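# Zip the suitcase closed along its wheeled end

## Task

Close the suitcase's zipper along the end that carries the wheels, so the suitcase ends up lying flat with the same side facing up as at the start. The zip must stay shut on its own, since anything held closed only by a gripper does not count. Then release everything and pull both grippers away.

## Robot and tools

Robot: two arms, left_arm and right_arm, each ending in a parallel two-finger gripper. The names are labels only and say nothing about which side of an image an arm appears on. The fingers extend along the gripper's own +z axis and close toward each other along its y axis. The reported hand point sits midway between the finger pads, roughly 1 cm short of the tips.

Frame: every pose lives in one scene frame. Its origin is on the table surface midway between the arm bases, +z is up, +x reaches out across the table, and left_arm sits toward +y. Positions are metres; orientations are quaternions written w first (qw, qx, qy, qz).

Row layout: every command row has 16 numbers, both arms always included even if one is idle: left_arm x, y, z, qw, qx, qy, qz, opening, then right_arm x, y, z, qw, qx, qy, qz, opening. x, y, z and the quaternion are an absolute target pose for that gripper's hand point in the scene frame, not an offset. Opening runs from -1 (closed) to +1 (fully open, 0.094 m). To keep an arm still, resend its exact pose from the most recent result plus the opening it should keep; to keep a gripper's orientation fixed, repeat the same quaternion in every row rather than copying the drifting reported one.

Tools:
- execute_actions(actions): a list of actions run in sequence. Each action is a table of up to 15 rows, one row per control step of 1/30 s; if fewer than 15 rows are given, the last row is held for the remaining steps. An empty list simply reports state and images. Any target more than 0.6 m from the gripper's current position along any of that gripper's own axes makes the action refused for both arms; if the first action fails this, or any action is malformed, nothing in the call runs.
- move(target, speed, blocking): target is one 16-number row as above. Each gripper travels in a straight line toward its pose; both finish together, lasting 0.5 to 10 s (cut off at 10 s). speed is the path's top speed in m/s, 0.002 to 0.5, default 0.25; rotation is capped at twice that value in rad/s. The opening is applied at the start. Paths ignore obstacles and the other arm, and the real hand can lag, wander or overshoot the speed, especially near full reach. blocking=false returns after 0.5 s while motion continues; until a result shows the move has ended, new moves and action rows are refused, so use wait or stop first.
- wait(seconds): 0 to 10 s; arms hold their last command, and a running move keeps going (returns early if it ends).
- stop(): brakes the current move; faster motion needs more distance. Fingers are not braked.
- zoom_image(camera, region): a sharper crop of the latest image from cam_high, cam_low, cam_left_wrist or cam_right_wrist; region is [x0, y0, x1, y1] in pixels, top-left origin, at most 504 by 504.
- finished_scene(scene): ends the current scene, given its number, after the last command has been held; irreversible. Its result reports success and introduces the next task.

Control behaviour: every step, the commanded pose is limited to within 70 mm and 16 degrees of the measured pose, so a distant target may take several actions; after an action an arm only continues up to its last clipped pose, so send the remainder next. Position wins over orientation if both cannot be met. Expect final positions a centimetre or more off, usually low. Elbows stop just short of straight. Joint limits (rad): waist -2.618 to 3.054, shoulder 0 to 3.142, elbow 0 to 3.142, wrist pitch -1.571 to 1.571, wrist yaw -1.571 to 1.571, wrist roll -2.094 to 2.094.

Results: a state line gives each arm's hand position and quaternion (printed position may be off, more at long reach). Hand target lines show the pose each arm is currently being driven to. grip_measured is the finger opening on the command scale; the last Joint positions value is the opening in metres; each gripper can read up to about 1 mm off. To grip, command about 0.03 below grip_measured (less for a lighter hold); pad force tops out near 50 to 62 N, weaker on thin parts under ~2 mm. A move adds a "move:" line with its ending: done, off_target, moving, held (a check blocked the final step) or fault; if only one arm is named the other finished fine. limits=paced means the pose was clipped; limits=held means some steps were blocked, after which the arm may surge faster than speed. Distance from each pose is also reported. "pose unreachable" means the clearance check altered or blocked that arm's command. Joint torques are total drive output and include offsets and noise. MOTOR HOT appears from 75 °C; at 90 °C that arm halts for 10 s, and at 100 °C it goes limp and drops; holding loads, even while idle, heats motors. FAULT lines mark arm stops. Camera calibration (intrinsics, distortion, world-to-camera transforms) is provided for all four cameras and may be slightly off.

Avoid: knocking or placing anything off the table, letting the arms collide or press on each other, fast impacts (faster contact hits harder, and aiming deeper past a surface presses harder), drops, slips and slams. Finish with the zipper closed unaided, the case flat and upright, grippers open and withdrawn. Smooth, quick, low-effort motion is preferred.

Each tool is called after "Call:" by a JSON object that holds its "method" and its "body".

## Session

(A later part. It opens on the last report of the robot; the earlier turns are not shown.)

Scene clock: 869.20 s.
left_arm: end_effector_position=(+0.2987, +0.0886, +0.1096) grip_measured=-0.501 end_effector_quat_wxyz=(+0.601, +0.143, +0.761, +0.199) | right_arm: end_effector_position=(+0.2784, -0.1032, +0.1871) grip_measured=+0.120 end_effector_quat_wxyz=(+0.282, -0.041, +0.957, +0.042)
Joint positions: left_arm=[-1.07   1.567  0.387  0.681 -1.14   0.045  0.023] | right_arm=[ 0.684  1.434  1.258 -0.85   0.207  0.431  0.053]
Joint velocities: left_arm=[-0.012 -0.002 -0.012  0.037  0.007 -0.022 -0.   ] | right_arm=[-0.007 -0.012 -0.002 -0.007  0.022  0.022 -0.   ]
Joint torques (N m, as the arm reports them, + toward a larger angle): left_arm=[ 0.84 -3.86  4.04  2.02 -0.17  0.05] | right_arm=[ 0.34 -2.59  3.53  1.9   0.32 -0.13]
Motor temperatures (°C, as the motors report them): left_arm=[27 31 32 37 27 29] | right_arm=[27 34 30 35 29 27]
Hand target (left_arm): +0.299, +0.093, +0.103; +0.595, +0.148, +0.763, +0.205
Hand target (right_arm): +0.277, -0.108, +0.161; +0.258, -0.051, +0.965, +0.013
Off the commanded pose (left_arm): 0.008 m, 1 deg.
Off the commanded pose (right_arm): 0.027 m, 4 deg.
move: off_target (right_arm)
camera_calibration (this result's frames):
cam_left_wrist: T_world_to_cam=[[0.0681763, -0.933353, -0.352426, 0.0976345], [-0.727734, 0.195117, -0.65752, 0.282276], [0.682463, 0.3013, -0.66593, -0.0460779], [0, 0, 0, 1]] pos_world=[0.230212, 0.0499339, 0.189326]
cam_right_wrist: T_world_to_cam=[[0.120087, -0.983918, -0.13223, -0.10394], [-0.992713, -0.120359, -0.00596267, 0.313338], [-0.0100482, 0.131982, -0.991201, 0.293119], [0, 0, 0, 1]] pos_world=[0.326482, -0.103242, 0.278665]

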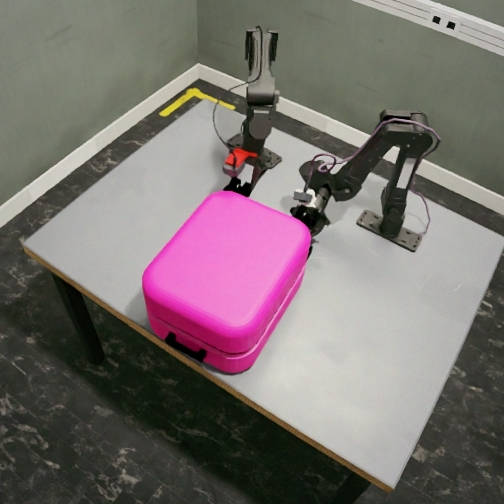

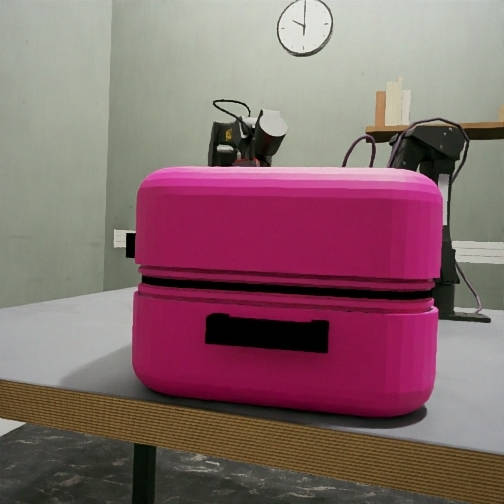

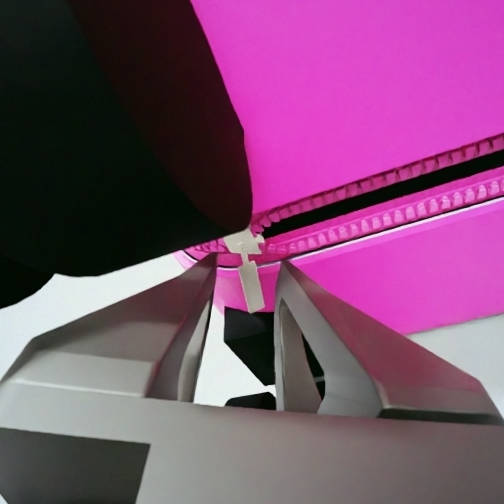

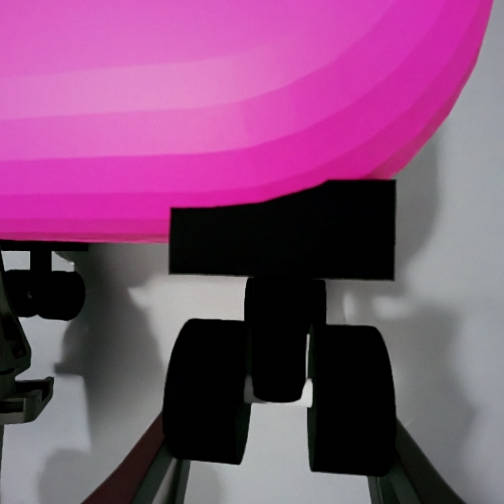

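Call:
{"method": "execute_actions", "body": {"actions": [[[0.300,0.093,0.099,0.5950,0.1483,0.7628,0.2049,-0.5,0.278,-0.107,0.160,0.2585,-0.0506,0.9646,0.0135,0.08],[0.300,0.093,0.096,0.5950,0.1483,0.7628,0.2049,-0.5,0.278,-0.107,0.160,0.2585,-0.0506,0.9646,0.0135,0.08],[0.300,0.093,0.094,0.5950,0.1483,0.7628,0.2049,-0.5,0.278,-0.107,0.160,0.2585,-0.0506,0.9646,0.0135,0.08]]]}}

Call:
{"method": "zoom_image", "body": {"camera": "cam_left_wrist", "region": [150, 150, 350, 350]}}

Scene clock: 876.73 s.
left_arm: end_effector_position=(+0.2991, +0.0873, +0.0993) grip_measured=-0.501 end_effector_quat_wxyz=(+0.599, +0.147, +0.762, +0.198) | right_arm: end_effector_position=(+0.2784, -0.1032, +0.1871) grip_measured=+0.120 end_effector_quat_wxyz=(+0.282, -0.041, +0.957, +0.042)
Joint positions: left_arm=[-1.07   1.622  0.376  0.743 -1.135  0.048  0.023] | right_arm=[ 0.684  1.434  1.258 -0.85   0.207  0.431  0.053]
Joint velocities: left_arm=[ 0.012 -0.002 -0.002  0.081 -0.037 -0.051  0.001] | right_arm=[-0.012 -0.017 -0.002 -0.022  0.022 -0.022  0.   ]
Joint torques (N m, as the arm reports them, + toward a larger angle): left_arm=[ 1.07 -4.12  3.81  1.99 -0.19  0.05] | right_arm=[ 0.35 -2.57  3.51  1.89  0.32 -0.13]
Motor temperatures (°C, as the motors report them): left_arm=[27 31 32 37 27 29] | right_arm=[27 34 30 35 29 27]
Hand target (left_arm): +0.300, +0.093, +0.094; +0.595, +0.148, +0.763, +0.205
Hand target (right_arm): +0.277, -0.108, +0.161; +0.259, -0.051, +0.965, +0.013
Off the commanded pose (left_arm): 0.008 m, 1 deg.
Off the commanded pose (right_arm): 0.027 m, 4 deg.
camera_calibration (this result's frames):
cam_left_wrist: T_world_to_cam=[[0.0621147, -0.932093, -0.356853, 0.0948722], [-0.729245, 0.201727, -0.653841, 0.275493], [0.681428, 0.300846, -0.667194, -0.0523065], [0, 0, 0, 1]] pos_world=[0.230652, 0.0485915, 0.179086]
cam_right_wrist: T_world_to_cam=[[0.120087, -0.983918, -0.13223, -0.10394], [-0.992713, -0.120359, -0.00596267, 0.313338], [-0.0100482, 0.131982, -0.991201, 0.293119], [0, 0, 0, 1]] pos_world=[0.326482, -0.103242, 0.278665]

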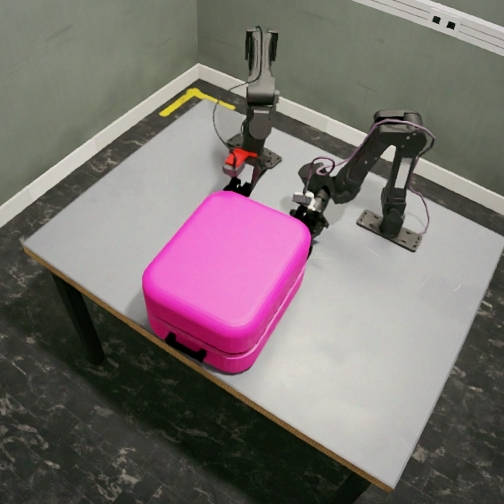

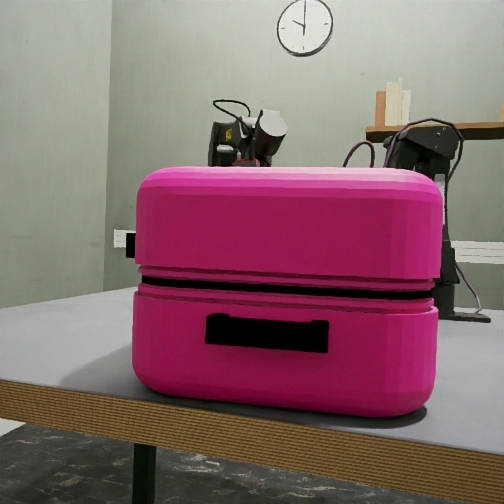

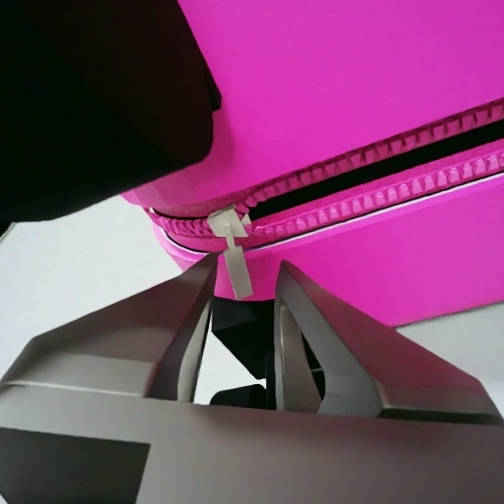

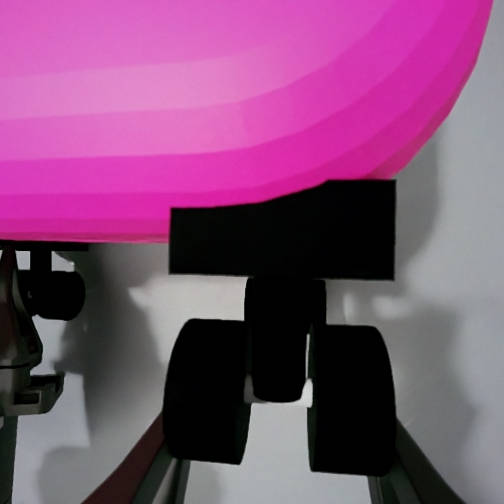

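Region (150, 150, 350, 350) of cam_left_wrist's 504x504 image, scaled by 2.520, with more detail than that image has.

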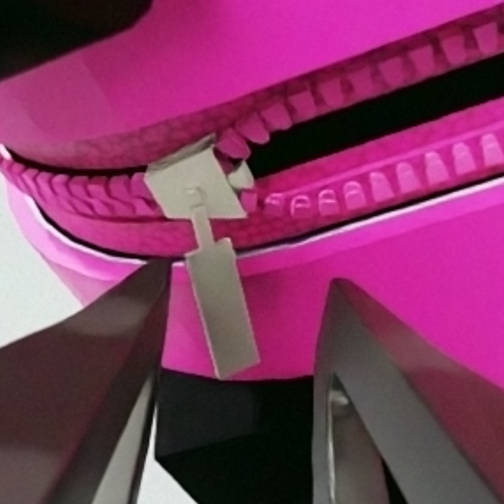

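Call:
{"method": "execute_actions", "body": {"actions": [[[0.302,0.096,0.094,0.5950,0.1483,0.7628,0.2049,-0.5,0.278,-0.107,0.160,0.2585,-0.0506,0.9646,0.0135,0.08],[0.304,0.098,0.094,0.5950,0.1483,0.7628,0.2049,-0.5,0.278,-0.107,0.160,0.2585,-0.0506,0.9646,0.0135,0.08]],[[0.304,0.098,0.094,0.5950,0.1483,0.7628,0.2049,-0.7,0.278,-0.107,0.160,0.2585,-0.0506,0.9646,0.0135,0.08]],[[0.304,0.098,0.094,0.5950,0.1483,0.7628,0.2049,-0.9,0.278,-0.107,0.160,0.2585,-0.0506,0.9646,0.0135,0.08]]]}}

Call:
{"method": "zoom_image", "body": {"camera": "cam_left_wrist", "region": [150, 150, 350, 350]}}

Scene clock: 884.10 s.
left_arm: end_effector_position=(+0.3035, +0.0939, +0.0996) grip_measured=-0.898 end_effector_quat_wxyz=(+0.600, +0.144, +0.761, +0.201) | right_arm: end_effector_position=(+0.2788, -0.1028, +0.1865) grip_measured=+0.120 end_effector_quat_wxyz=(+0.283, -0.041, +0.957, +0.042)
Joint positions: left_arm=[-1.041  1.622  0.361  0.788 -1.117  0.079  0.005] | right_arm=[ 0.684  1.436  1.257 -0.847  0.207  0.431  0.053]
Joint velocities: left_arm=[-0.012 -0.007 -0.002 -0.007  0.007  0.007 -0.   ] | right_arm=[-0.022  0.002  0.002 -0.037 -0.022 -0.037  0.001]
Joint torques (N m, as the arm reports them, + toward a larger angle): left_arm=[ 0.93 -4.1   3.77  2.08 -0.14  0.02] | right_arm=[ 0.32 -2.71  3.62  1.87  0.32 -0.13]
Motor temperatures (°C, as the motors report them): left_arm=[27 31 32 37 27 29] | right_arm=[27 34 30 35 29 27]
Hand target (left_arm): +0.304, +0.098, +0.094; +0.595, +0.148, +0.763, +0.205
Hand target (right_arm): +0.277, -0.107, +0.161; +0.259, -0.051, +0.965, +0.013
Off the commanded pose (left_arm): 0.007 m, 1 deg.
Off the commanded pose (right_arm): 0.027 m, 4 deg.
camera_calibration (this result's frames):
cam_left_wrist: T_world_to_cam=[[0.069607, -0.931677, -0.356556, 0.0985204], [-0.728363, 0.196763, -0.656332, 0.278057], [0.681646, 0.305388, -0.664903, -0.0578603], [0, 0, 0, 1]] pos_world=[0.235109, 0.0547477, 0.179154]
cam_right_wrist: T_world_to_cam=[[0.119981, -0.983842, -0.132893, -0.103567], [-0.992727, -0.120234, -0.00614752, 0.313832], [-0.00993003, 0.132664, -0.991111, 0.292522], [0, 0, 0, 1]] pos_world=[0.32688, -0.102967, 0.278088]

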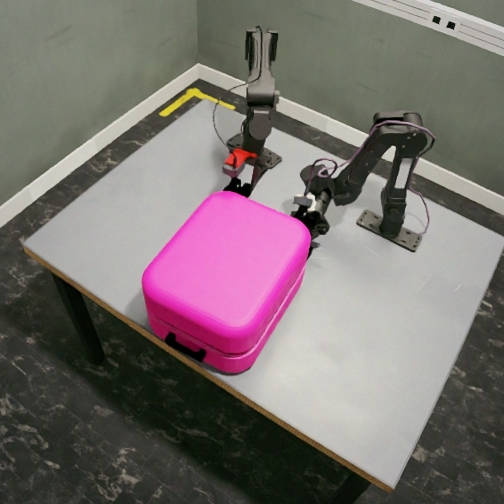

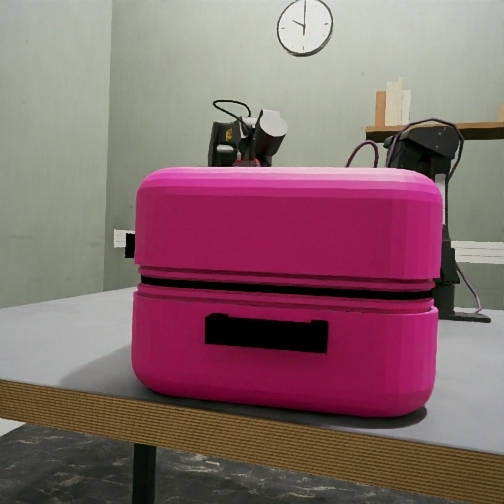

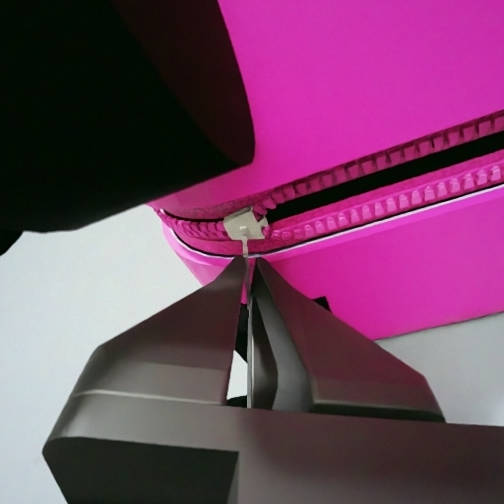

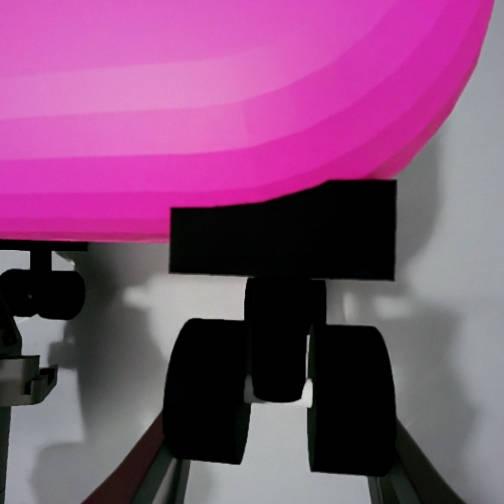

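Region (150, 150, 350, 350) of cam_left_wrist's 504x504 image, scaled by 2.520, with more detail than that image has.

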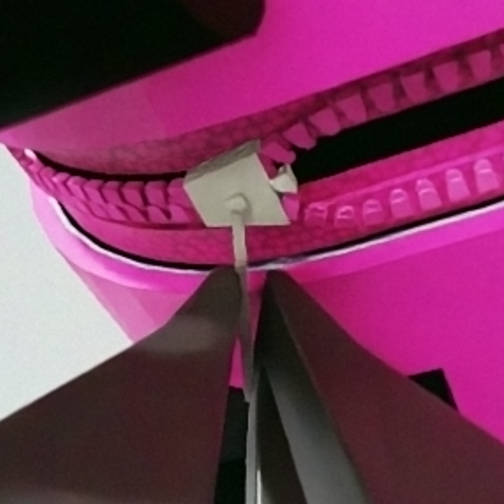

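Call:
{"method": "execute_actions", "body": {"actions": [[[0.303,0.098,0.095,0.5950,0.1483,0.7628,0.2049,-1,0.278,-0.107,0.158,0.2585,-0.0506,0.9646,0.0135,0.08]]]}}

Call:
{"method": "move", "body": {"target": [0.305,0.035,0.100,0.6239,0.1014,0.7704,0.0821,-1,0.278,-0.107,0.158,0.2585,-0.0506,0.9646,0.0135,0.08], "speed": 0.04}}

Scene clock: 893.90 s.
left_arm: end_effector_position=(+0.3040, +0.0970, +0.1006) grip_measured=-0.970 end_effector_quat_wxyz=(+0.600, +0.138, +0.760, +0.207) | right_arm: end_effector_position=(+0.2788, -0.1029, +0.1860) grip_measured=+0.120 end_effector_quat_wxyz=(+0.282, -0.041, +0.957, +0.042)
Joint positions: left_arm=[-1.038  1.622  0.361  0.788 -1.13   0.079  0.001] | right_arm=[ 0.684  1.436  1.255 -0.845  0.207  0.431  0.053]
Joint velocities: left_arm=[ 0.002 -0.007 -0.007 -0.066 -0.051 -0.066  0.   ] | right_arm=[-0.002  0.002 -0.002 -0.037  0.051 -0.007 -0.   ]
Joint torques (N m, as the arm reports them, + toward a larger angle): left_arm=[ 0.25 -4.55  3.79  1.97 -0.02  0.04] | right_arm=[ 0.34 -2.73  3.14  1.92  0.32 -0.13]
Motor temperatures (°C, as the motors report them): left_arm=[27 31 32 38 27 29] | right_arm=[27 34 30 35 29 27]
Hand target (left_arm): +0.303, +0.098, +0.095; +0.595, +0.148, +0.763, +0.205
Hand target (right_arm): +0.277, -0.108, +0.159; +0.258, -0.051, +0.965, +0.013
Off the commanded pose (left_arm): 0.006 m, 1 deg.
Off the commanded pose (right_arm): 0.028 m, 4 deg.
camera_calibration (this result's frames):
cam_left_wrist: T_world_to_cam=[[0.0857201, -0.929354, -0.3591, 0.096923], [-0.727893, 0.187692, -0.659503, 0.279468], [0.680312, 0.317919, -0.660381, -0.0597604], [0, 0, 0, 1]] pos_world=[0.235771, 0.0566207, 0.179651]
cam_right_wrist: T_world_to_cam=[[0.119938, -0.983869, -0.132727, -0.103681], [-0.992728, -0.120235, -0.00580483, 0.31372], [-0.0102473, 0.132458, -0.991136, 0.292073], [0, 0, 0, 1]] pos_world=[0.326867, -0.102976, 0.277544]

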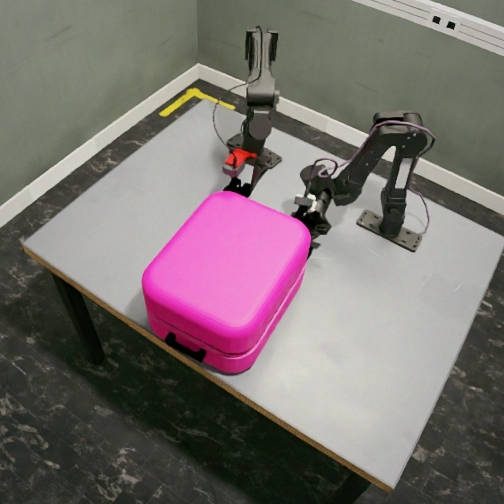

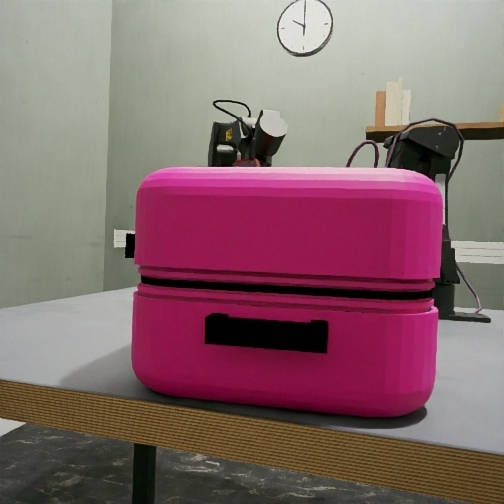

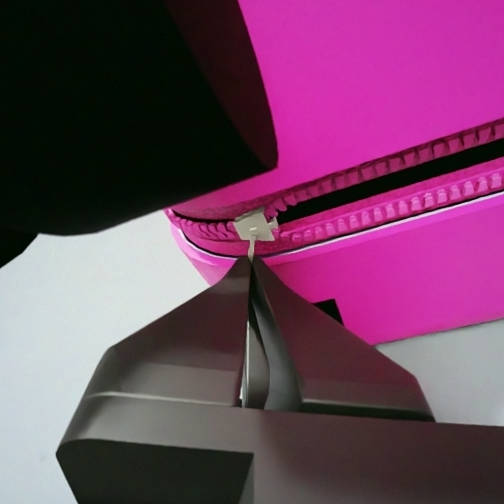

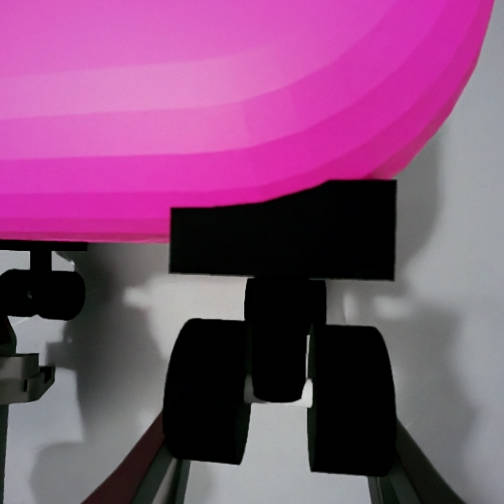

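Scene clock: 897.47 s.
left_arm: end_effector_position=(+0.3038, +0.0704, +0.0997) grip_measured=-0.970 end_effector_quat_wxyz=(+0.619, +0.079, +0.768, +0.142) | right_arm: end_effector_position=(+0.2788, -0.1028, +0.1864) grip_measured=+0.120 end_effector_quat_wxyz=(+0.283, -0.041, +0.957, +0.043)
Joint positions: left_arm=[-1.087  1.686  0.434  0.763 -1.149 -0.124  0.001] | right_arm=[ 0.684  1.434  1.255 -0.844  0.206  0.432  0.053]
Joint velocities: left_arm=[-0.002  0.007 -0.012  0.007  0.066  0.007 -0.002] | right_arm=[ 0.017  0.017 -0.002  0.007  0.007  0.007 -0.   ]
Joint torques (N m, as the arm reports them, + toward a larger angle): left_arm=[-2.58 -4.46  8.08  2.19  0.61 -0.04] | right_arm=[ 0.34 -2.57  3.23  1.92  0.32 -0.14]
Motor temperatures (°C, as the motors report them): left_arm=[27 31 32 37 27 29] | right_arm=[27 34 30 35 29 27]
Hand target (left_arm): +0.302, +0.037, +0.102; +0.623, +0.102, +0.771, +0.083
Hand target (right_arm): +0.277, -0.108, +0.159; +0.259, -0.051, +0.965, +0.013
Off the commanded pose (left_arm): 0.035 m, 7 deg.
Off the commanded pose (right_arm): 0.029 m, 5 deg.
move: off_target (left_arm, right_arm)
camera_calibration (this result's frames):
cam_left_wrist: T_world_to_cam=[[0.0997636, -0.977564, -0.185516, 0.0537242], [-0.71041, 0.060565, -0.701177, 0.291563], [0.696681, 0.201744, -0.688429, -0.0457436], [0, 0, 0, 1]] pos_world=[0.233638, 0.0440888, 0.182912]
cam_right_wrist: T_world_to_cam=[[0.119728, -0.983664, -0.134426, -0.103137], [-0.99277, -0.119785, -0.00768767, 0.314169], [-0.00854014, 0.134374, -0.990894, 0.292149], [0, 0, 0, 1]] pos_world=[0.326741, -0.103077, 0.27804]

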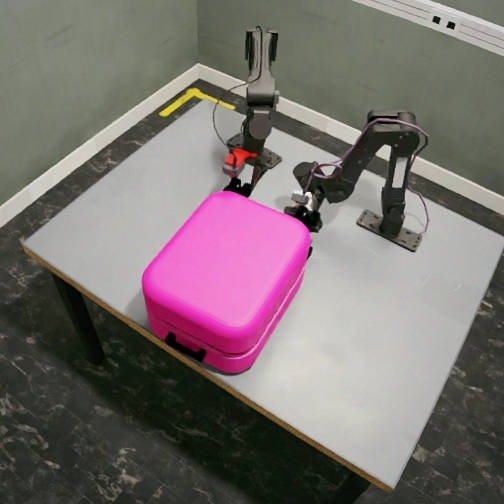

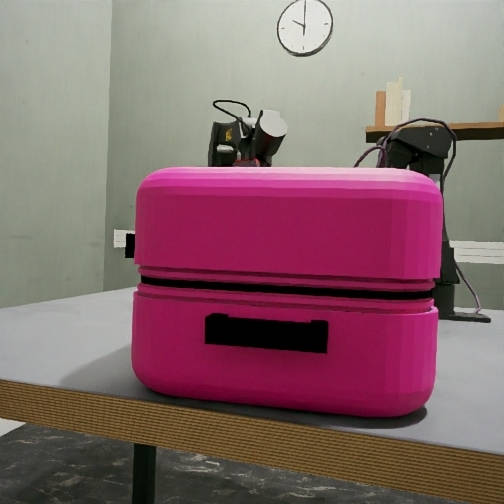

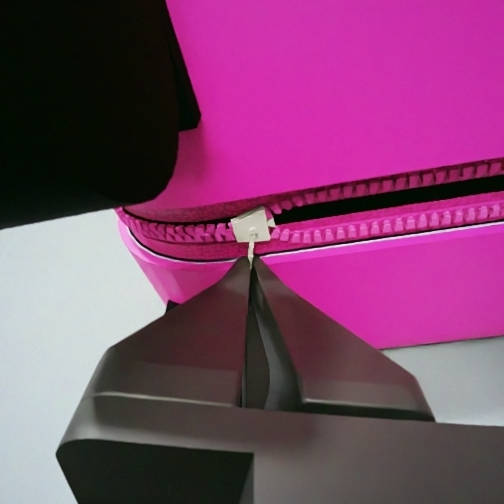

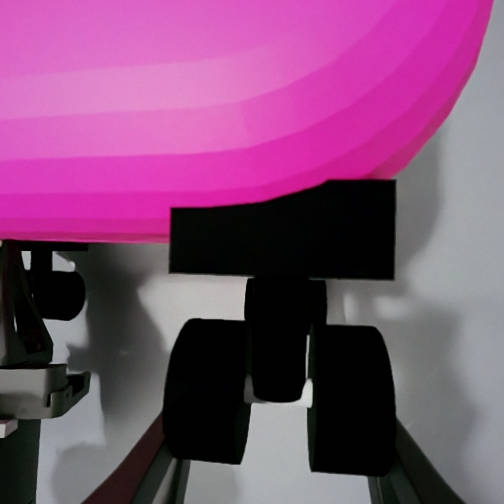

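Call:
{"method": "execute_actions", "body": {"actions": [[[0.306,0.032,0.100,0.6239,0.1014,0.7704,0.0821,-1,0.278,-0.107,0.155,0.2585,-0.0506,0.9646,0.0135,0.08],[0.306,0.029,0.100,0.6239,0.1014,0.7704,0.0821,-1,0.278,-0.107,0.152,0.2585,-0.0506,0.9646,0.0135,0.08],[0.307,0.026,0.100,0.6239,0.1014,0.7704,0.0821,-1,0.278,-0.107,0.149,0.2585,-0.0506,0.9646,0.0135,0.08],[0.307,0.023,0.100,0.6239,0.1014,0.7704,0.0821,-1,0.278,-0.107,0.146,0.2585,-0.0506,0.9646,0.0135,0.08],[0.307,0.020,0.100,0.6239,0.1014,0.7704,0.0821,-1,0.278,-0.107,0.146,0.2585,-0.0506,0.9646,0.0135,0.08]],[[0.308,0.017,0.100,0.6239,0.1014,0.7704,0.0821,-1,0.278,-0.107,0.146,0.2585,-0.0506,0.9646,0.0135,0.08],[0.308,0.014,0.100,0.6239,0.1014,0.7704,0.0821,-1,0.278,-0.107,0.146,0.2585,-0.0506,0.9646,0.0135,0.08],[0.308,0.011,0.100,0.6239,0.1014,0.7704,0.0821,-1,0.278,-0.107,0.146,0.2585,-0.0506,0.9646,0.0135,0.08],[0.308,0.008,0.100,0.6239,0.1014,0.7704,0.0821,-1,0.278,-0.107,0.146,0.2585,-0.0506,0.9646,0.0135,0.08],[0.309,0.005,0.100,0.6239,0.1014,0.7704,0.0821,-1,0.278,-0.107,0.146,0.2585,-0.0506,0.9646,0.0135,0.08]]]}}

Scene clock: 904.50 s.
left_arm: end_effector_position=(+0.3079, +0.0411, +0.1000) grip_measured=-0.970 end_effector_quat_wxyz=(+0.622, +0.079, +0.766, +0.142) | right_arm: end_effector_position=(+0.2803, -0.1041, +0.1851) grip_measured=+0.120 end_effector_quat_wxyz=(+0.293, -0.040, +0.954, +0.042)
Joint positions: left_arm=[-1.126  1.77   0.549  0.706 -1.186 -0.156  0.001] | right_arm=[ 0.684  1.421  1.228 -0.811  0.217  0.427  0.053]
Joint velocities: left_arm=[ 0.002 -0.012  0.012 -0.037 -0.051 -0.022 -0.001] | right_arm=[-0.002 -0.032  0.007 -0.022  0.066 -0.095  0.   ]
Joint torques (N m, as the arm reports them, + toward a larger angle): left_arm=[-2.15 -5.44  8.49  2.11  0.67  0.  ] | right_arm=[ 0.39 -1.51  1.72  2.08  0.22 -0.09]
Motor temperatures (°C, as the motors report them): left_arm=[27 31 33 38 27 29] | right_arm=[27 34 30 35 29 27]
Hand target (left_arm): +0.306, +0.007, +0.102; +0.624, +0.102, +0.770, +0.083
Hand target (right_arm): +0.276, -0.108, +0.147; +0.258, -0.051, +0.965, +0.013
Off the commanded pose (left_arm): 0.036 m, 7 deg.
Off the commanded pose (right_arm): 0.039 m, 5 deg.
camera_calibration (this result's frames):
cam_left_wrist: T_world_to_cam=[[0.100267, -0.977468, -0.185751, 0.0245778], [-0.705371, 0.061834, -0.706137, 0.295336], [0.701711, 0.201826, -0.683277, -0.0445466], [0, 0, 0, 1]] pos_world=[0.237116, 0.0147528, 0.182675]
cam_right_wrist: T_world_to_cam=[[0.120547, -0.983939, -0.131655, -0.105594], [-0.992625, -0.117761, -0.0287795, 0.3195], [0.0128135, 0.134153, -0.990878, 0.285067], [0, 0, 0, 1]] pos_world=[0.326221, -0.104516, 0.27776]

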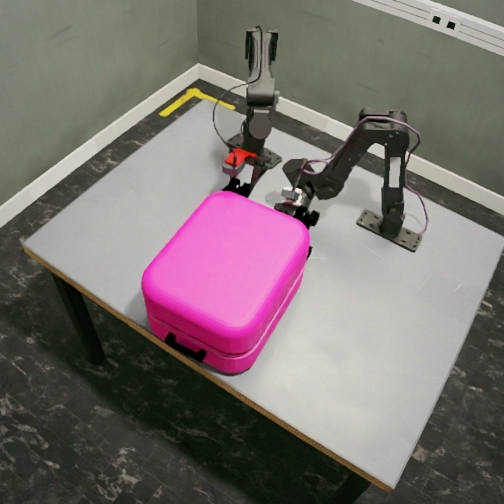

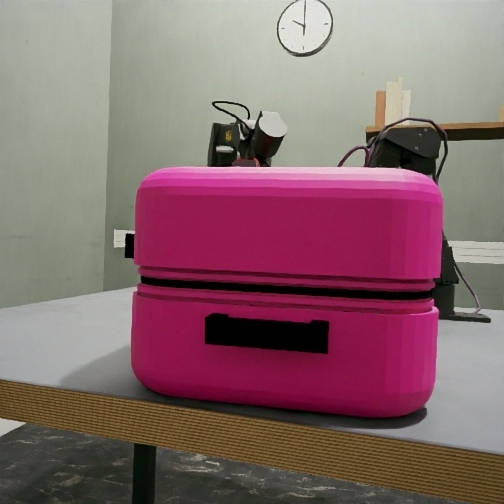

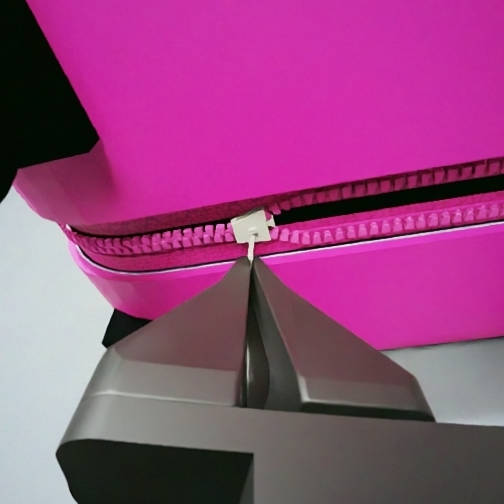

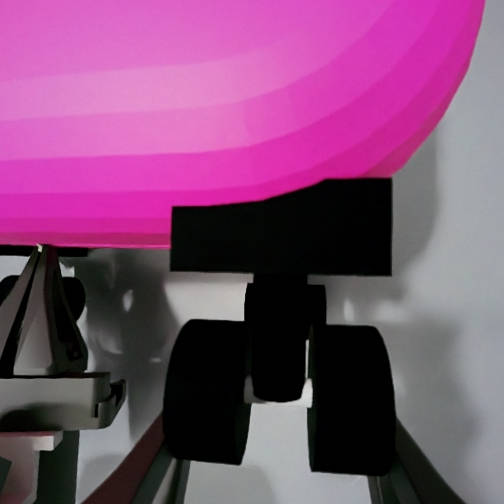

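Call:
{"method": "execute_actions", "body": {"actions": [[[0.309,0.003,0.100,0.624,0.108,0.770,0.066,-1,0.278,-0.107,0.150,0.2585,-0.0506,0.9646,0.0135,0.08],[0.309,0.001,0.100,0.624,0.108,0.770,0.066,-1,0.278,-0.107,0.150,0.2585,-0.0506,0.9646,0.0135,0.08],[0.309,-0.001,0.100,0.624,0.115,0.770,0.049,-1,0.278,-0.107,0.150,0.2585,-0.0506,0.9646,0.0135,0.08],[0.310,-0.003,0.100,0.624,0.115,0.770,0.049,-1,0.278,-0.107,0.150,0.2585,-0.0506,0.9646,0.0135,0.08],[0.310,-0.005,0.100,0.624,0.122,0.770,0.033,-1,0.278,-0.107,0.150,0.2585,-0.0506,0.9646,0.0135,0.08],[0.310,-0.007,0.100,0.624,0.122,0.770,0.033,-1,0.278,-0.107,0.150,0.2585,-0.0506,0.9646,0.0135,0.08],[0.310,-0.009,0.100,0.624,0.128,0.769,0.017,-1,0.278,-0.107,0.150,0.2585,-0.0506,0.9646,0.0135,0.08],[0.310,-0.011,0.100,0.624,0.128,0.769,0.017,-1,0.278,-0.107,0.150,0.2585,-0.0506,0.9646,0.0135,0.08],[0.311,-0.013,0.100,0.624,0.135,0.769,0.0,-1,0.278,-0.107,0.150,0.2585,-0.0506,0.9646,0.0135,0.08],[0.311,-0.015,0.100,0.624,0.135,0.769,0.0,-1,0.278,-0.107,0.150,0.2585,-0.0506,0.9646,0.0135,0.08],[0.311,-0.017,0.100,0.623,0.142,0.768,-0.016,-1,0.278,-0.107,0.150,0.2585,-0.0506,0.9646,0.0135,0.08],[0.311,-0.019,0.100,0.623,0.142,0.768,-0.016,-1,0.278,-0.107,0.150,0.2585,-0.0506,0.9646,0.0135,0.08],[0.311,-0.021,0.100,0.622,0.148,0.767,-0.033,-1,0.278,-0.107,0.150,0.2585,-0.0506,0.9646,0.0135,0.08],[0.312,-0.023,0.100,0.622,0.148,0.767,-0.033,-1,0.278,-0.107,0.150,0.2585,-0.0506,0.9646,0.0135,0.08],[0.312,-0.025,0.100,0.621,0.155,0.766,-0.049,-1,0.278,-0.107,0.150,0.2585,-0.0506,0.9646,0.0135,0.08]],[[0.312,-0.026,0.100,0.620,0.161,0.764,-0.065,-1,0.278,-0.107,0.150,0.2585,-0.0506,0.9646,0.0135,0.08],[0.312,-0.027,0.100,0.620,0.161,0.764,-0.065,-1,0.278,-0.107,0.150,0.2585,-0.0506,0.9646,0.0135,0.08],[0.312,-0.028,0.100,0.618,0.168,0.762,-0.082,-1,0.278,-0.107,0.150,0.2585,-0.0506,0.9646,0.0135,0.08],[0.312,-0.029,0.100,0.618,0.168,0.762,-0.082,-1,0.278,-0.107,0.150,0.2585,-0.0506,0.9646,0.0135,0.08],[0.312,-0.030,0.100,0.616,0.175,0.760,-0.098,-1,0.278,-0.107,0.150,0.2585,-0.0506,0.9646,0.0135,0.08],[0.313,-0.031,0.100,0.616,0.175,0.760,-0.098,-1,0.278,-0.107,0.150,0.2585,-0.0506,0.9646,0.0135,0.08],[0.313,-0.032,0.100,0.614,0.181,0.758,-0.114,-1,0.278,-0.107,0.150,0.2585,-0.0506,0.9646,0.0135,0.08],[0.313,-0.033,0.100,0.614,0.181,0.758,-0.114,-1,0.278,-0.107,0.150,0.2585,-0.0506,0.9646,0.0135,0.08],[0.313,-0.034,0.100,0.612,0.188,0.756,-0.130,-1,0.278,-0.107,0.150,0.2585,-0.0506,0.9646,0.0135,0.08],[0.313,-0.035,0.100,0.612,0.188,0.756,-0.130,-1,0.278,-0.107,0.150,0.2585,-0.0506,0.9646,0.0135,0.08],[0.313,-0.036,0.100,0.610,0.195,0.753,-0.147,-1,0.278,-0.107,0.150,0.2585,-0.0506,0.9646,0.0135,0.08],[0.313,-0.037,0.100,0.610,0.195,0.753,-0.147,-1,0.278,-0.107,0.150,0.2585,-0.0506,0.9646,0.0135,0.08],[0.314,-0.038,0.100,0.6079,0.2011,0.7506,-0.1629,-1,0.278,-0.107,0.150,0.2585,-0.0506,0.9646,0.0135,0.08],[0.314,-0.039,0.100,0.6079,0.2011,0.7506,-0.1629,-1,0.278,-0.107,0.150,0.2585,-0.0506,0.9646,0.0135,0.08],[0.314,-0.040,0.100,0.6079,0.2011,0.7506,-0.1629,-1,0.278,-0.107,0.150,0.2585,-0.0506,0.9646,0.0135,0.08]],[[0.314,-0.040,0.100,0.6079,0.2011,0.7506,-0.1629,-1,0.278,-0.107,0.150,0.2585,-0.0506,0.9646,0.0135,0.08]]]}}

Scene clock: 925.97 s.
left_arm: end_effector_position=(+0.3207, -0.0147, +0.1019) grip_measured=-0.970 end_effector_quat_wxyz=(+0.617, +0.158, +0.761, -0.119) | right_arm: end_effector_position=(+0.2870, -0.1047, +0.1862) grip_measured=+0.120 end_effector_quat_wxyz=(+0.304, -0.035, +0.951, +0.040)
Joint positions: left_arm=[-0.979  1.76   0.449  1.062 -0.553 -0.119  0.001] | right_arm=[ 0.68   1.429  1.228 -0.785  0.231  0.426  0.053]
Joint velocities: left_arm=[ 0.017  0.007 -0.002  0.081  0.066  0.022  0.001] | right_arm=[ 0.002 -0.002 -0.007 -0.007 -0.022 -0.095  0.002]
Joint torques (N m, as the arm reports them, + toward a larger angle): left_arm=[-0.68 -4.83  6.2   2.38  0.91  0.16] | right_arm=[ 0.78 -2.12  3.13  1.66  0.12 -0.07]
Motor temperatures (°C, as the motors report them): left_arm=[27 31 33 38 27 29] | right_arm=[27 33 29 35 29 27]
Hand target (left_arm): +0.312, -0.038, +0.101; +0.608, +0.200, +0.751, -0.161
Hand target (right_arm): +0.277, -0.108, +0.151; +0.259, -0.050, +0.965, +0.013
Off the commanded pose (left_arm): 0.026 m, 7 deg.
Off the commanded pose (right_arm): 0.037 m, 6 deg.
camera_calibration (this result's frames):
cam_left_wrist: T_world_to_cam=[[-0.344803, -0.930953, 0.120153, 0.0813587], [-0.699612, 0.169533, -0.694119, 0.307684], [0.625823, -0.323395, -0.709762, -0.021596], [0, 0, 0, 1]] pos_world=[0.256827, 0.0165946, 0.188466]
cam_right_wrist: T_world_to_cam=[[0.112208, -0.985297, -0.128839, -0.10509], [-0.993055, -0.106573, -0.0498455, 0.331393], [0.0353818, 0.133538, -0.990412, 0.279526], [0, 0, 0, 1]] pos_world=[0.330993, -0.105554, 0.279825]

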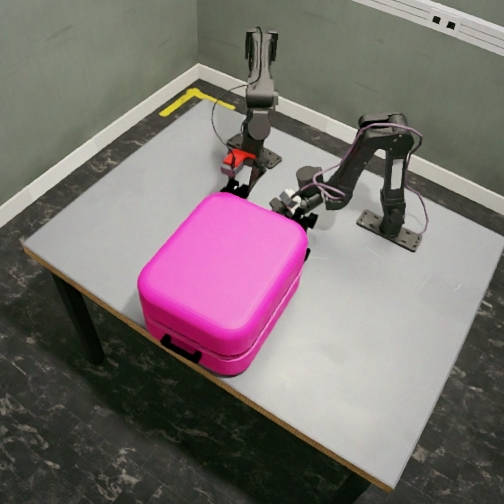

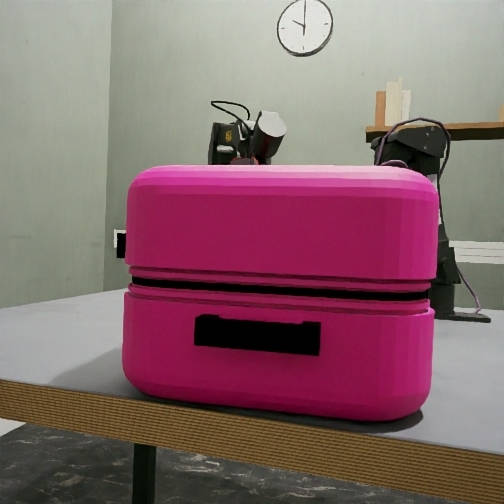

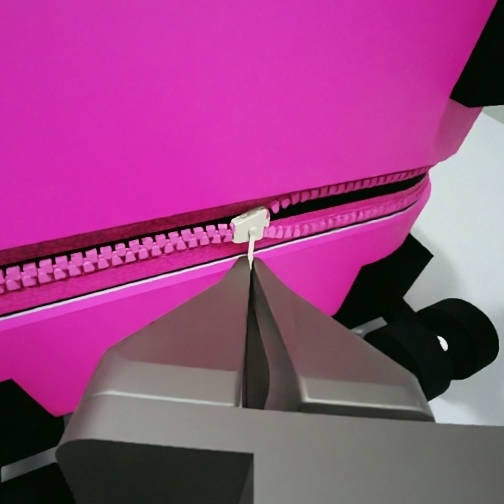

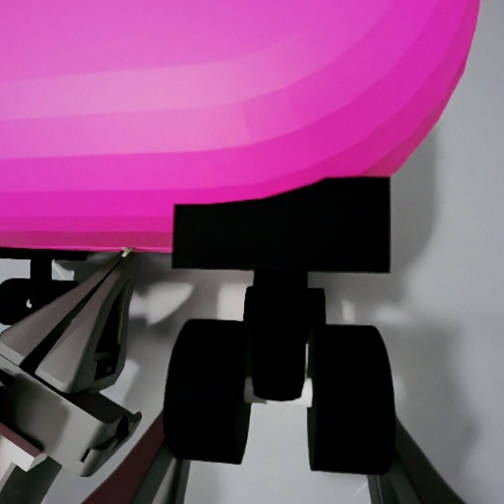

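Call:
{"method": "move", "body": {"target": [0.306,-0.083,0.100,0.5814,0.2974,0.7180,-0.2408,-1,0.278,-0.107,0.150,0.2585,-0.0506,0.9646,0.0135,0.08], "speed": 0.08}}

Scene clock: 933.97 s.
left_arm: end_effector_position=(+0.3228, -0.0468, +0.1022) grip_measured=-0.970 end_effector_quat_wxyz=(+0.603, +0.237, +0.739, -0.188) | right_arm: end_effector_position=(+0.2873, -0.1047, +0.1865) grip_measured=+0.120 end_effector_quat_wxyz=(+0.304, -0.035, +0.951, +0.041)
Joint positions: left_arm=[-0.916  1.806  0.49   1.102 -0.281 -0.051  0.001] | right_arm=[ 0.678  1.429  1.228 -0.784  0.228  0.427  0.053]
Joint velocities: left_arm=[ 0.007  0.012 -0.002 -0.007  0.007  0.037 -0.001] | right_arm=[-0.012 -0.007 -0.012  0.066  0.022 -0.066  0.001]
Joint torques (N m, as the arm reports them, + toward a larger angle): left_arm=[-2.12 -5.16  7.56  2.36  1.27  0.2 ] | right_arm=[ 0.98 -2.07  3.1   1.66  0.14 -0.08]
Motor temperatures (°C, as the motors report them): left_arm=[27 31 33 39 28 29] | right_arm=[27 33 30 35 29 27]
Hand target (left_arm): +0.303, -0.079, +0.101; +0.583, +0.296, +0.718, -0.238
Hand target (right_arm): +0.277, -0.108, +0.151; +0.259, -0.050, +0.965, +0.013
Off the commanded pose (left_arm): 0.040 m, 10 deg.
Off the commanded pose (right_arm): 0.038 m, 7 deg.
move: off_target (left_arm, right_arm)
camera_calibration (this result's frames):
cam_left_wrist: T_world_to_cam=[[-0.536164, -0.834775, 0.125219, 0.117869], [-0.645733, 0.310077, -0.697769, 0.304412], [0.543652, -0.454977, -0.705294, -0.0132563], [0, 0, 0, 1]] pos_world=[0.266973, -0.00202798, 0.1883]
cam_right_wrist: T_world_to_cam=[[0.111709, -0.984914, -0.132158, -0.10428], [-0.993101, -0.105874, -0.0504013, 0.331922], [0.0356488, 0.136877, -0.989946, 0.280029], [0, 0, 0, 1]] pos_world=[0.331299, -0.105894, 0.280161]

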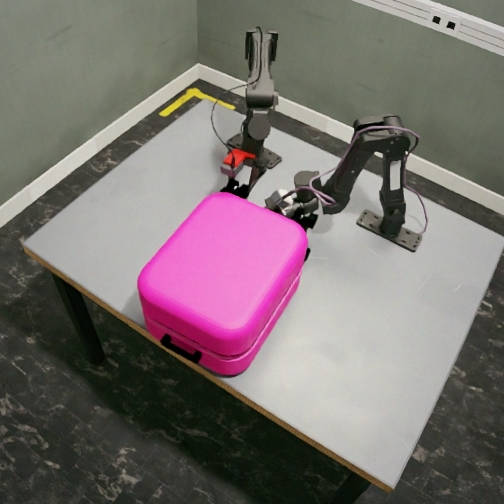

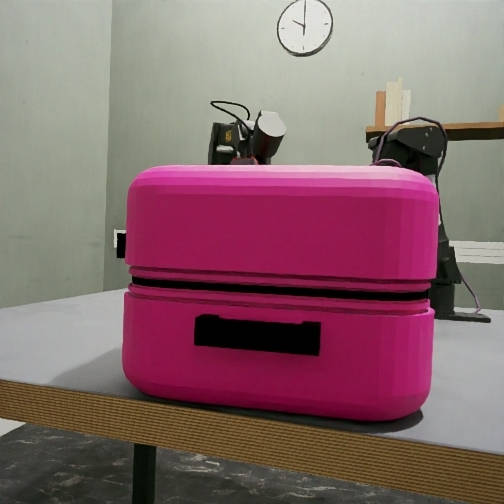

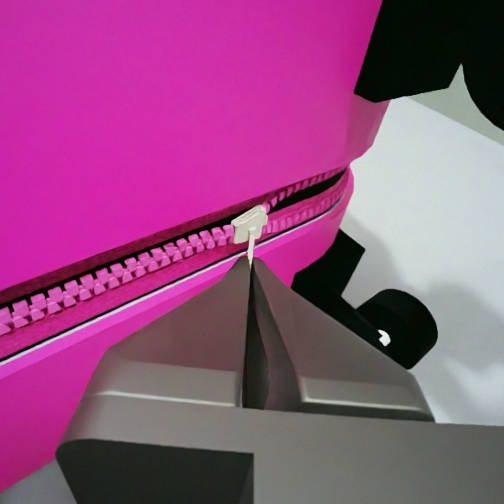

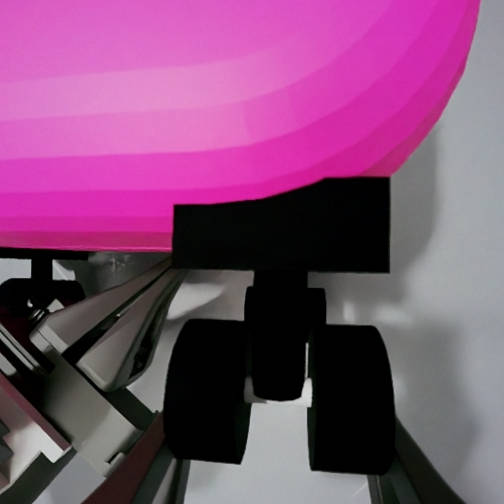

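Call:
{"method": "move", "body": {"target": [0.312,-0.112,0.100,0.5091,0.2142,0.7470,-0.3699,-1,0.278,-0.107,0.150,0.2585,-0.0506,0.9646,0.0135,0.08], "speed": 0.08}}

Scene clock: 949.30 s.
left_arm: end_effector_position=(+0.3254, -0.0888, +0.1041) grip_measured=-0.970 end_effector_quat_wxyz=(+0.537, +0.178, +0.753, -0.336) | right_arm: end_effector_position=(+0.2873, -0.1047, +0.1866) grip_measured=+0.120 end_effector_quat_wxyz=(+0.304, -0.035, +0.951, +0.042)
Joint positions: left_arm=[-0.895  1.88   0.606  1.074 -0.087 -0.344  0.001] | right_arm=[ 0.677  1.429  1.228 -0.784  0.226  0.427  0.053]
Joint velocities: left_arm=[ 0.002 -0.012 -0.012  0.037  0.022 -0.022  0.001] | right_arm=[ 0.007 -0.012 -0.007 -0.037 -0.022  0.066 -0.   ]
Joint torques (N m, as the arm reports them, + toward a larger angle): left_arm=[-1.33 -6.1   7.66  2.28  0.93 -0.02] | right_arm=[ 1.04 -2.08  3.1   1.66  0.15 -0.08]
Motor temperatures (°C, as the motors report them): left_arm=[27 31 33 39 28 29] | right_arm=[27 33 30 35 29 27]
Hand target (left_arm): +0.311, -0.110, +0.101; +0.510, +0.213, +0.747, -0.369
Hand target (right_arm): +0.277, -0.108, +0.151; +0.259, -0.050, +0.964, +0.013
Off the commanded pose (left_arm): 0.027 m, 7 deg.
Off the commanded pose (right_arm): 0.038 m, 7 deg.
move: off_target (left_arm, right_arm)
camera_calibration (this result's frames):
cam_left_wrist: T_world_to_cam=[[-0.561195, -0.702004, 0.438465, 0.0713412], [-0.755137, 0.217374, -0.618479, 0.339495], [0.338864, -0.678188, -0.652098, 0.00888576], [0, 0, 0, 1]] pos_world=[0.29339, -0.0176895, 0.184484]
cam_right_wrist: T_world_to_cam=[[0.11174, -0.984735, -0.133456, -0.104042], [-0.993111, -0.10589, -0.0501765, 0.331873], [0.0352789, 0.138143, -0.989784, 0.280323], [0, 0, 0, 1]] pos_world=[0.331323, -0.106036, 0.280226]

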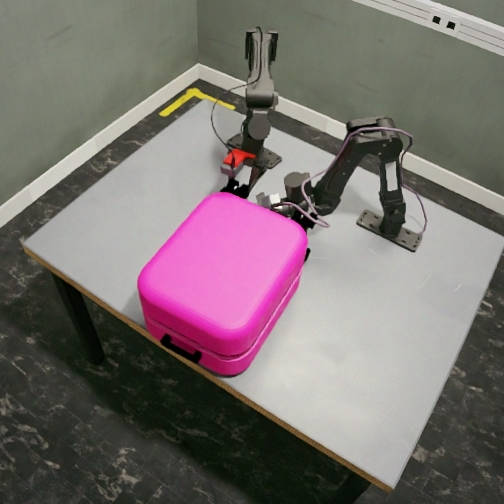

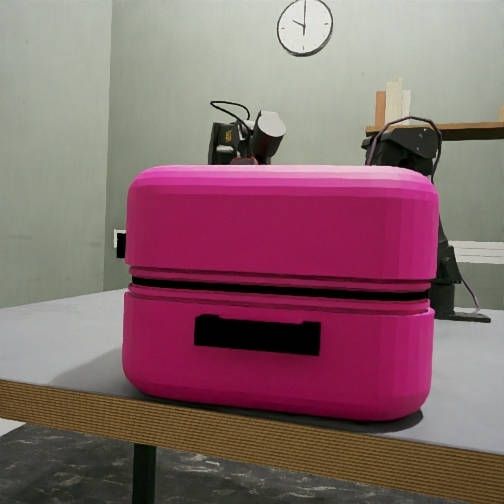

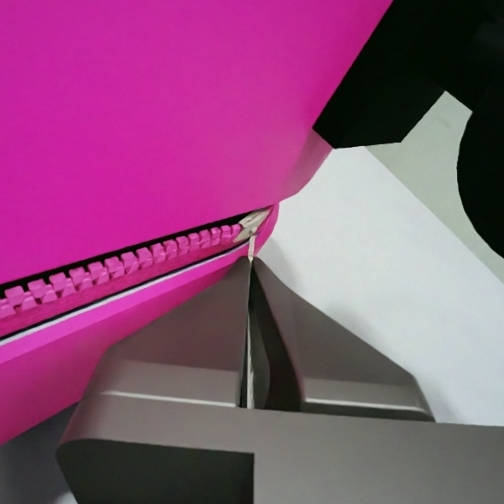

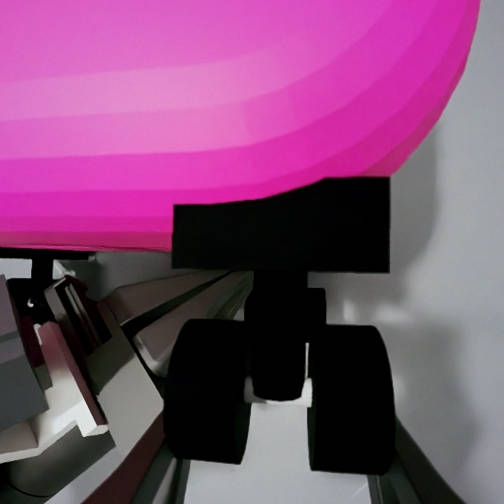

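Call:
{"method": "execute_actions", "body": {"actions": [[[0.315,-0.114,0.100,0.5091,0.2142,0.7470,-0.3699,-1,0.278,-0.107,0.150,0.2585,-0.0506,0.9646,0.0135,0.08],[0.318,-0.116,0.100,0.5091,0.2142,0.7470,-0.3699,-1,0.278,-0.107,0.150,0.2585,-0.0506,0.9646,0.0135,0.08],[0.321,-0.118,0.100,0.5091,0.2142,0.7470,-0.3699,-1,0.278,-0.107,0.150,0.2585,-0.0506,0.9646,0.0135,0.08],[0.324,-0.120,0.100,0.5091,0.2142,0.7470,-0.3699,-1,0.278,-0.107,0.150,0.2585,-0.0506,0.9646,0.0135,0.08],[0.326,-0.122,0.100,0.5091,0.2142,0.7470,-0.3699,-1,0.278,-0.107,0.150,0.2585,-0.0506,0.9646,0.0135,0.08]]]}}

Scene clock: 976.50 s.
left_arm: end_effector_position=(+0.3317, -0.1067, +0.1045) grip_measured=-0.970 end_effector_quat_wxyz=(+0.529, +0.190, +0.748, -0.353) | right_arm: end_effector_position=(+0.2873, -0.1047, +0.1866) grip_measured=+0.120 end_effector_quat_wxyz=(+0.304, -0.035, +0.951, +0.042)
Joint positions: left_arm=[-0.89   1.929  0.677  1.061 -0.037 -0.346  0.001] | right_arm=[ 0.677  1.429  1.228 -0.784  0.226  0.427  0.053]
Joint velocities: left_arm=[ 0.002 -0.002  0.017 -0.007  0.081 -0.022 -0.001] | right_arm=[ 0.012  0.002  0.007  0.007  0.007 -0.007 -0.001]
Joint torques (N m, as the arm reports them, + toward a larger angle): left_arm=[-0.41 -6.81  8.23  2.12  0.54  0.04] | right_arm=[ 1.06 -2.05  3.09  1.65  0.16 -0.08]
Motor temperatures (°C, as the motors report them): left_arm=[27 32 34 39 28 29] | right_arm=[27 33 29 34 29 27]
Hand target (left_arm): +0.325, -0.121, +0.100; +0.510, +0.214, +0.747, -0.370
Hand target (right_arm): +0.277, -0.108, +0.151; +0.259, -0.050, +0.964, +0.013
Off the commanded pose (left_arm): 0.017 m, 4 deg.
Off the commanded pose (right_arm): 0.038 m, 7 deg.
camera_calibration (this result's frames):
cam_left_wrist: T_world_to_cam=[[-0.589675, -0.670675, 0.449976, 0.0736857], [-0.747217, 0.241593, -0.619112, 0.348491], [0.306512, -0.701305, -0.643601, 0.00223149], [0, 0, 0, 1]] pos_world=[0.303165, -0.0332088, 0.184035]
cam_right_wrist: T_world_to_cam=[[0.11174, -0.984735, -0.133456, -0.104042], [-0.993111, -0.10589, -0.0501765, 0.331873], [0.0352789, 0.138143, -0.989784, 0.280323], [0, 0, 0, 1]] pos_world=[0.331323, -0.106036, 0.280226]

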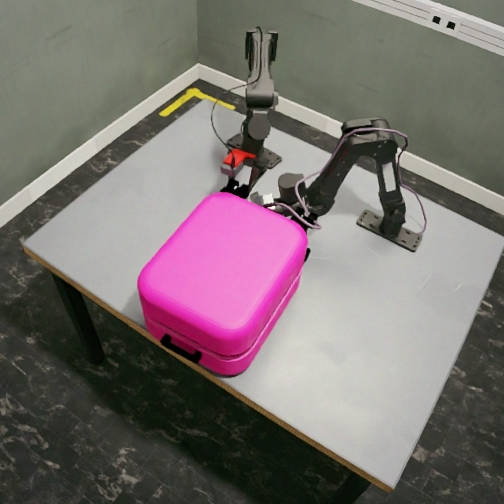

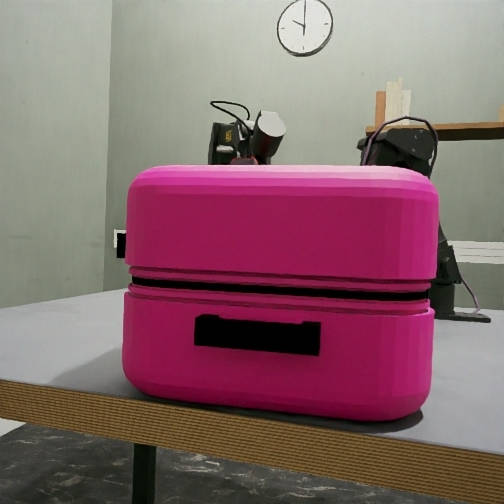

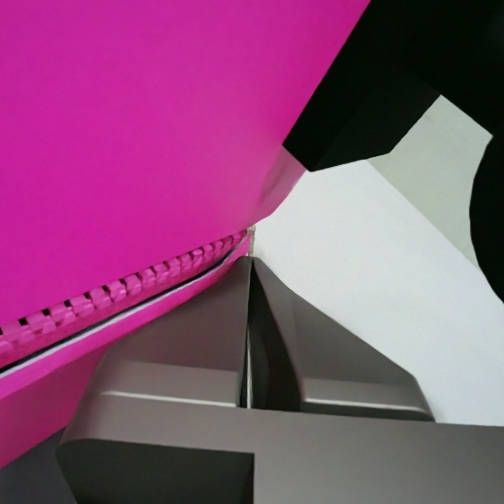

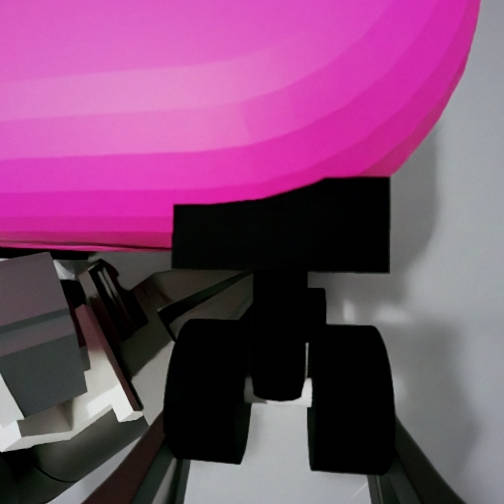

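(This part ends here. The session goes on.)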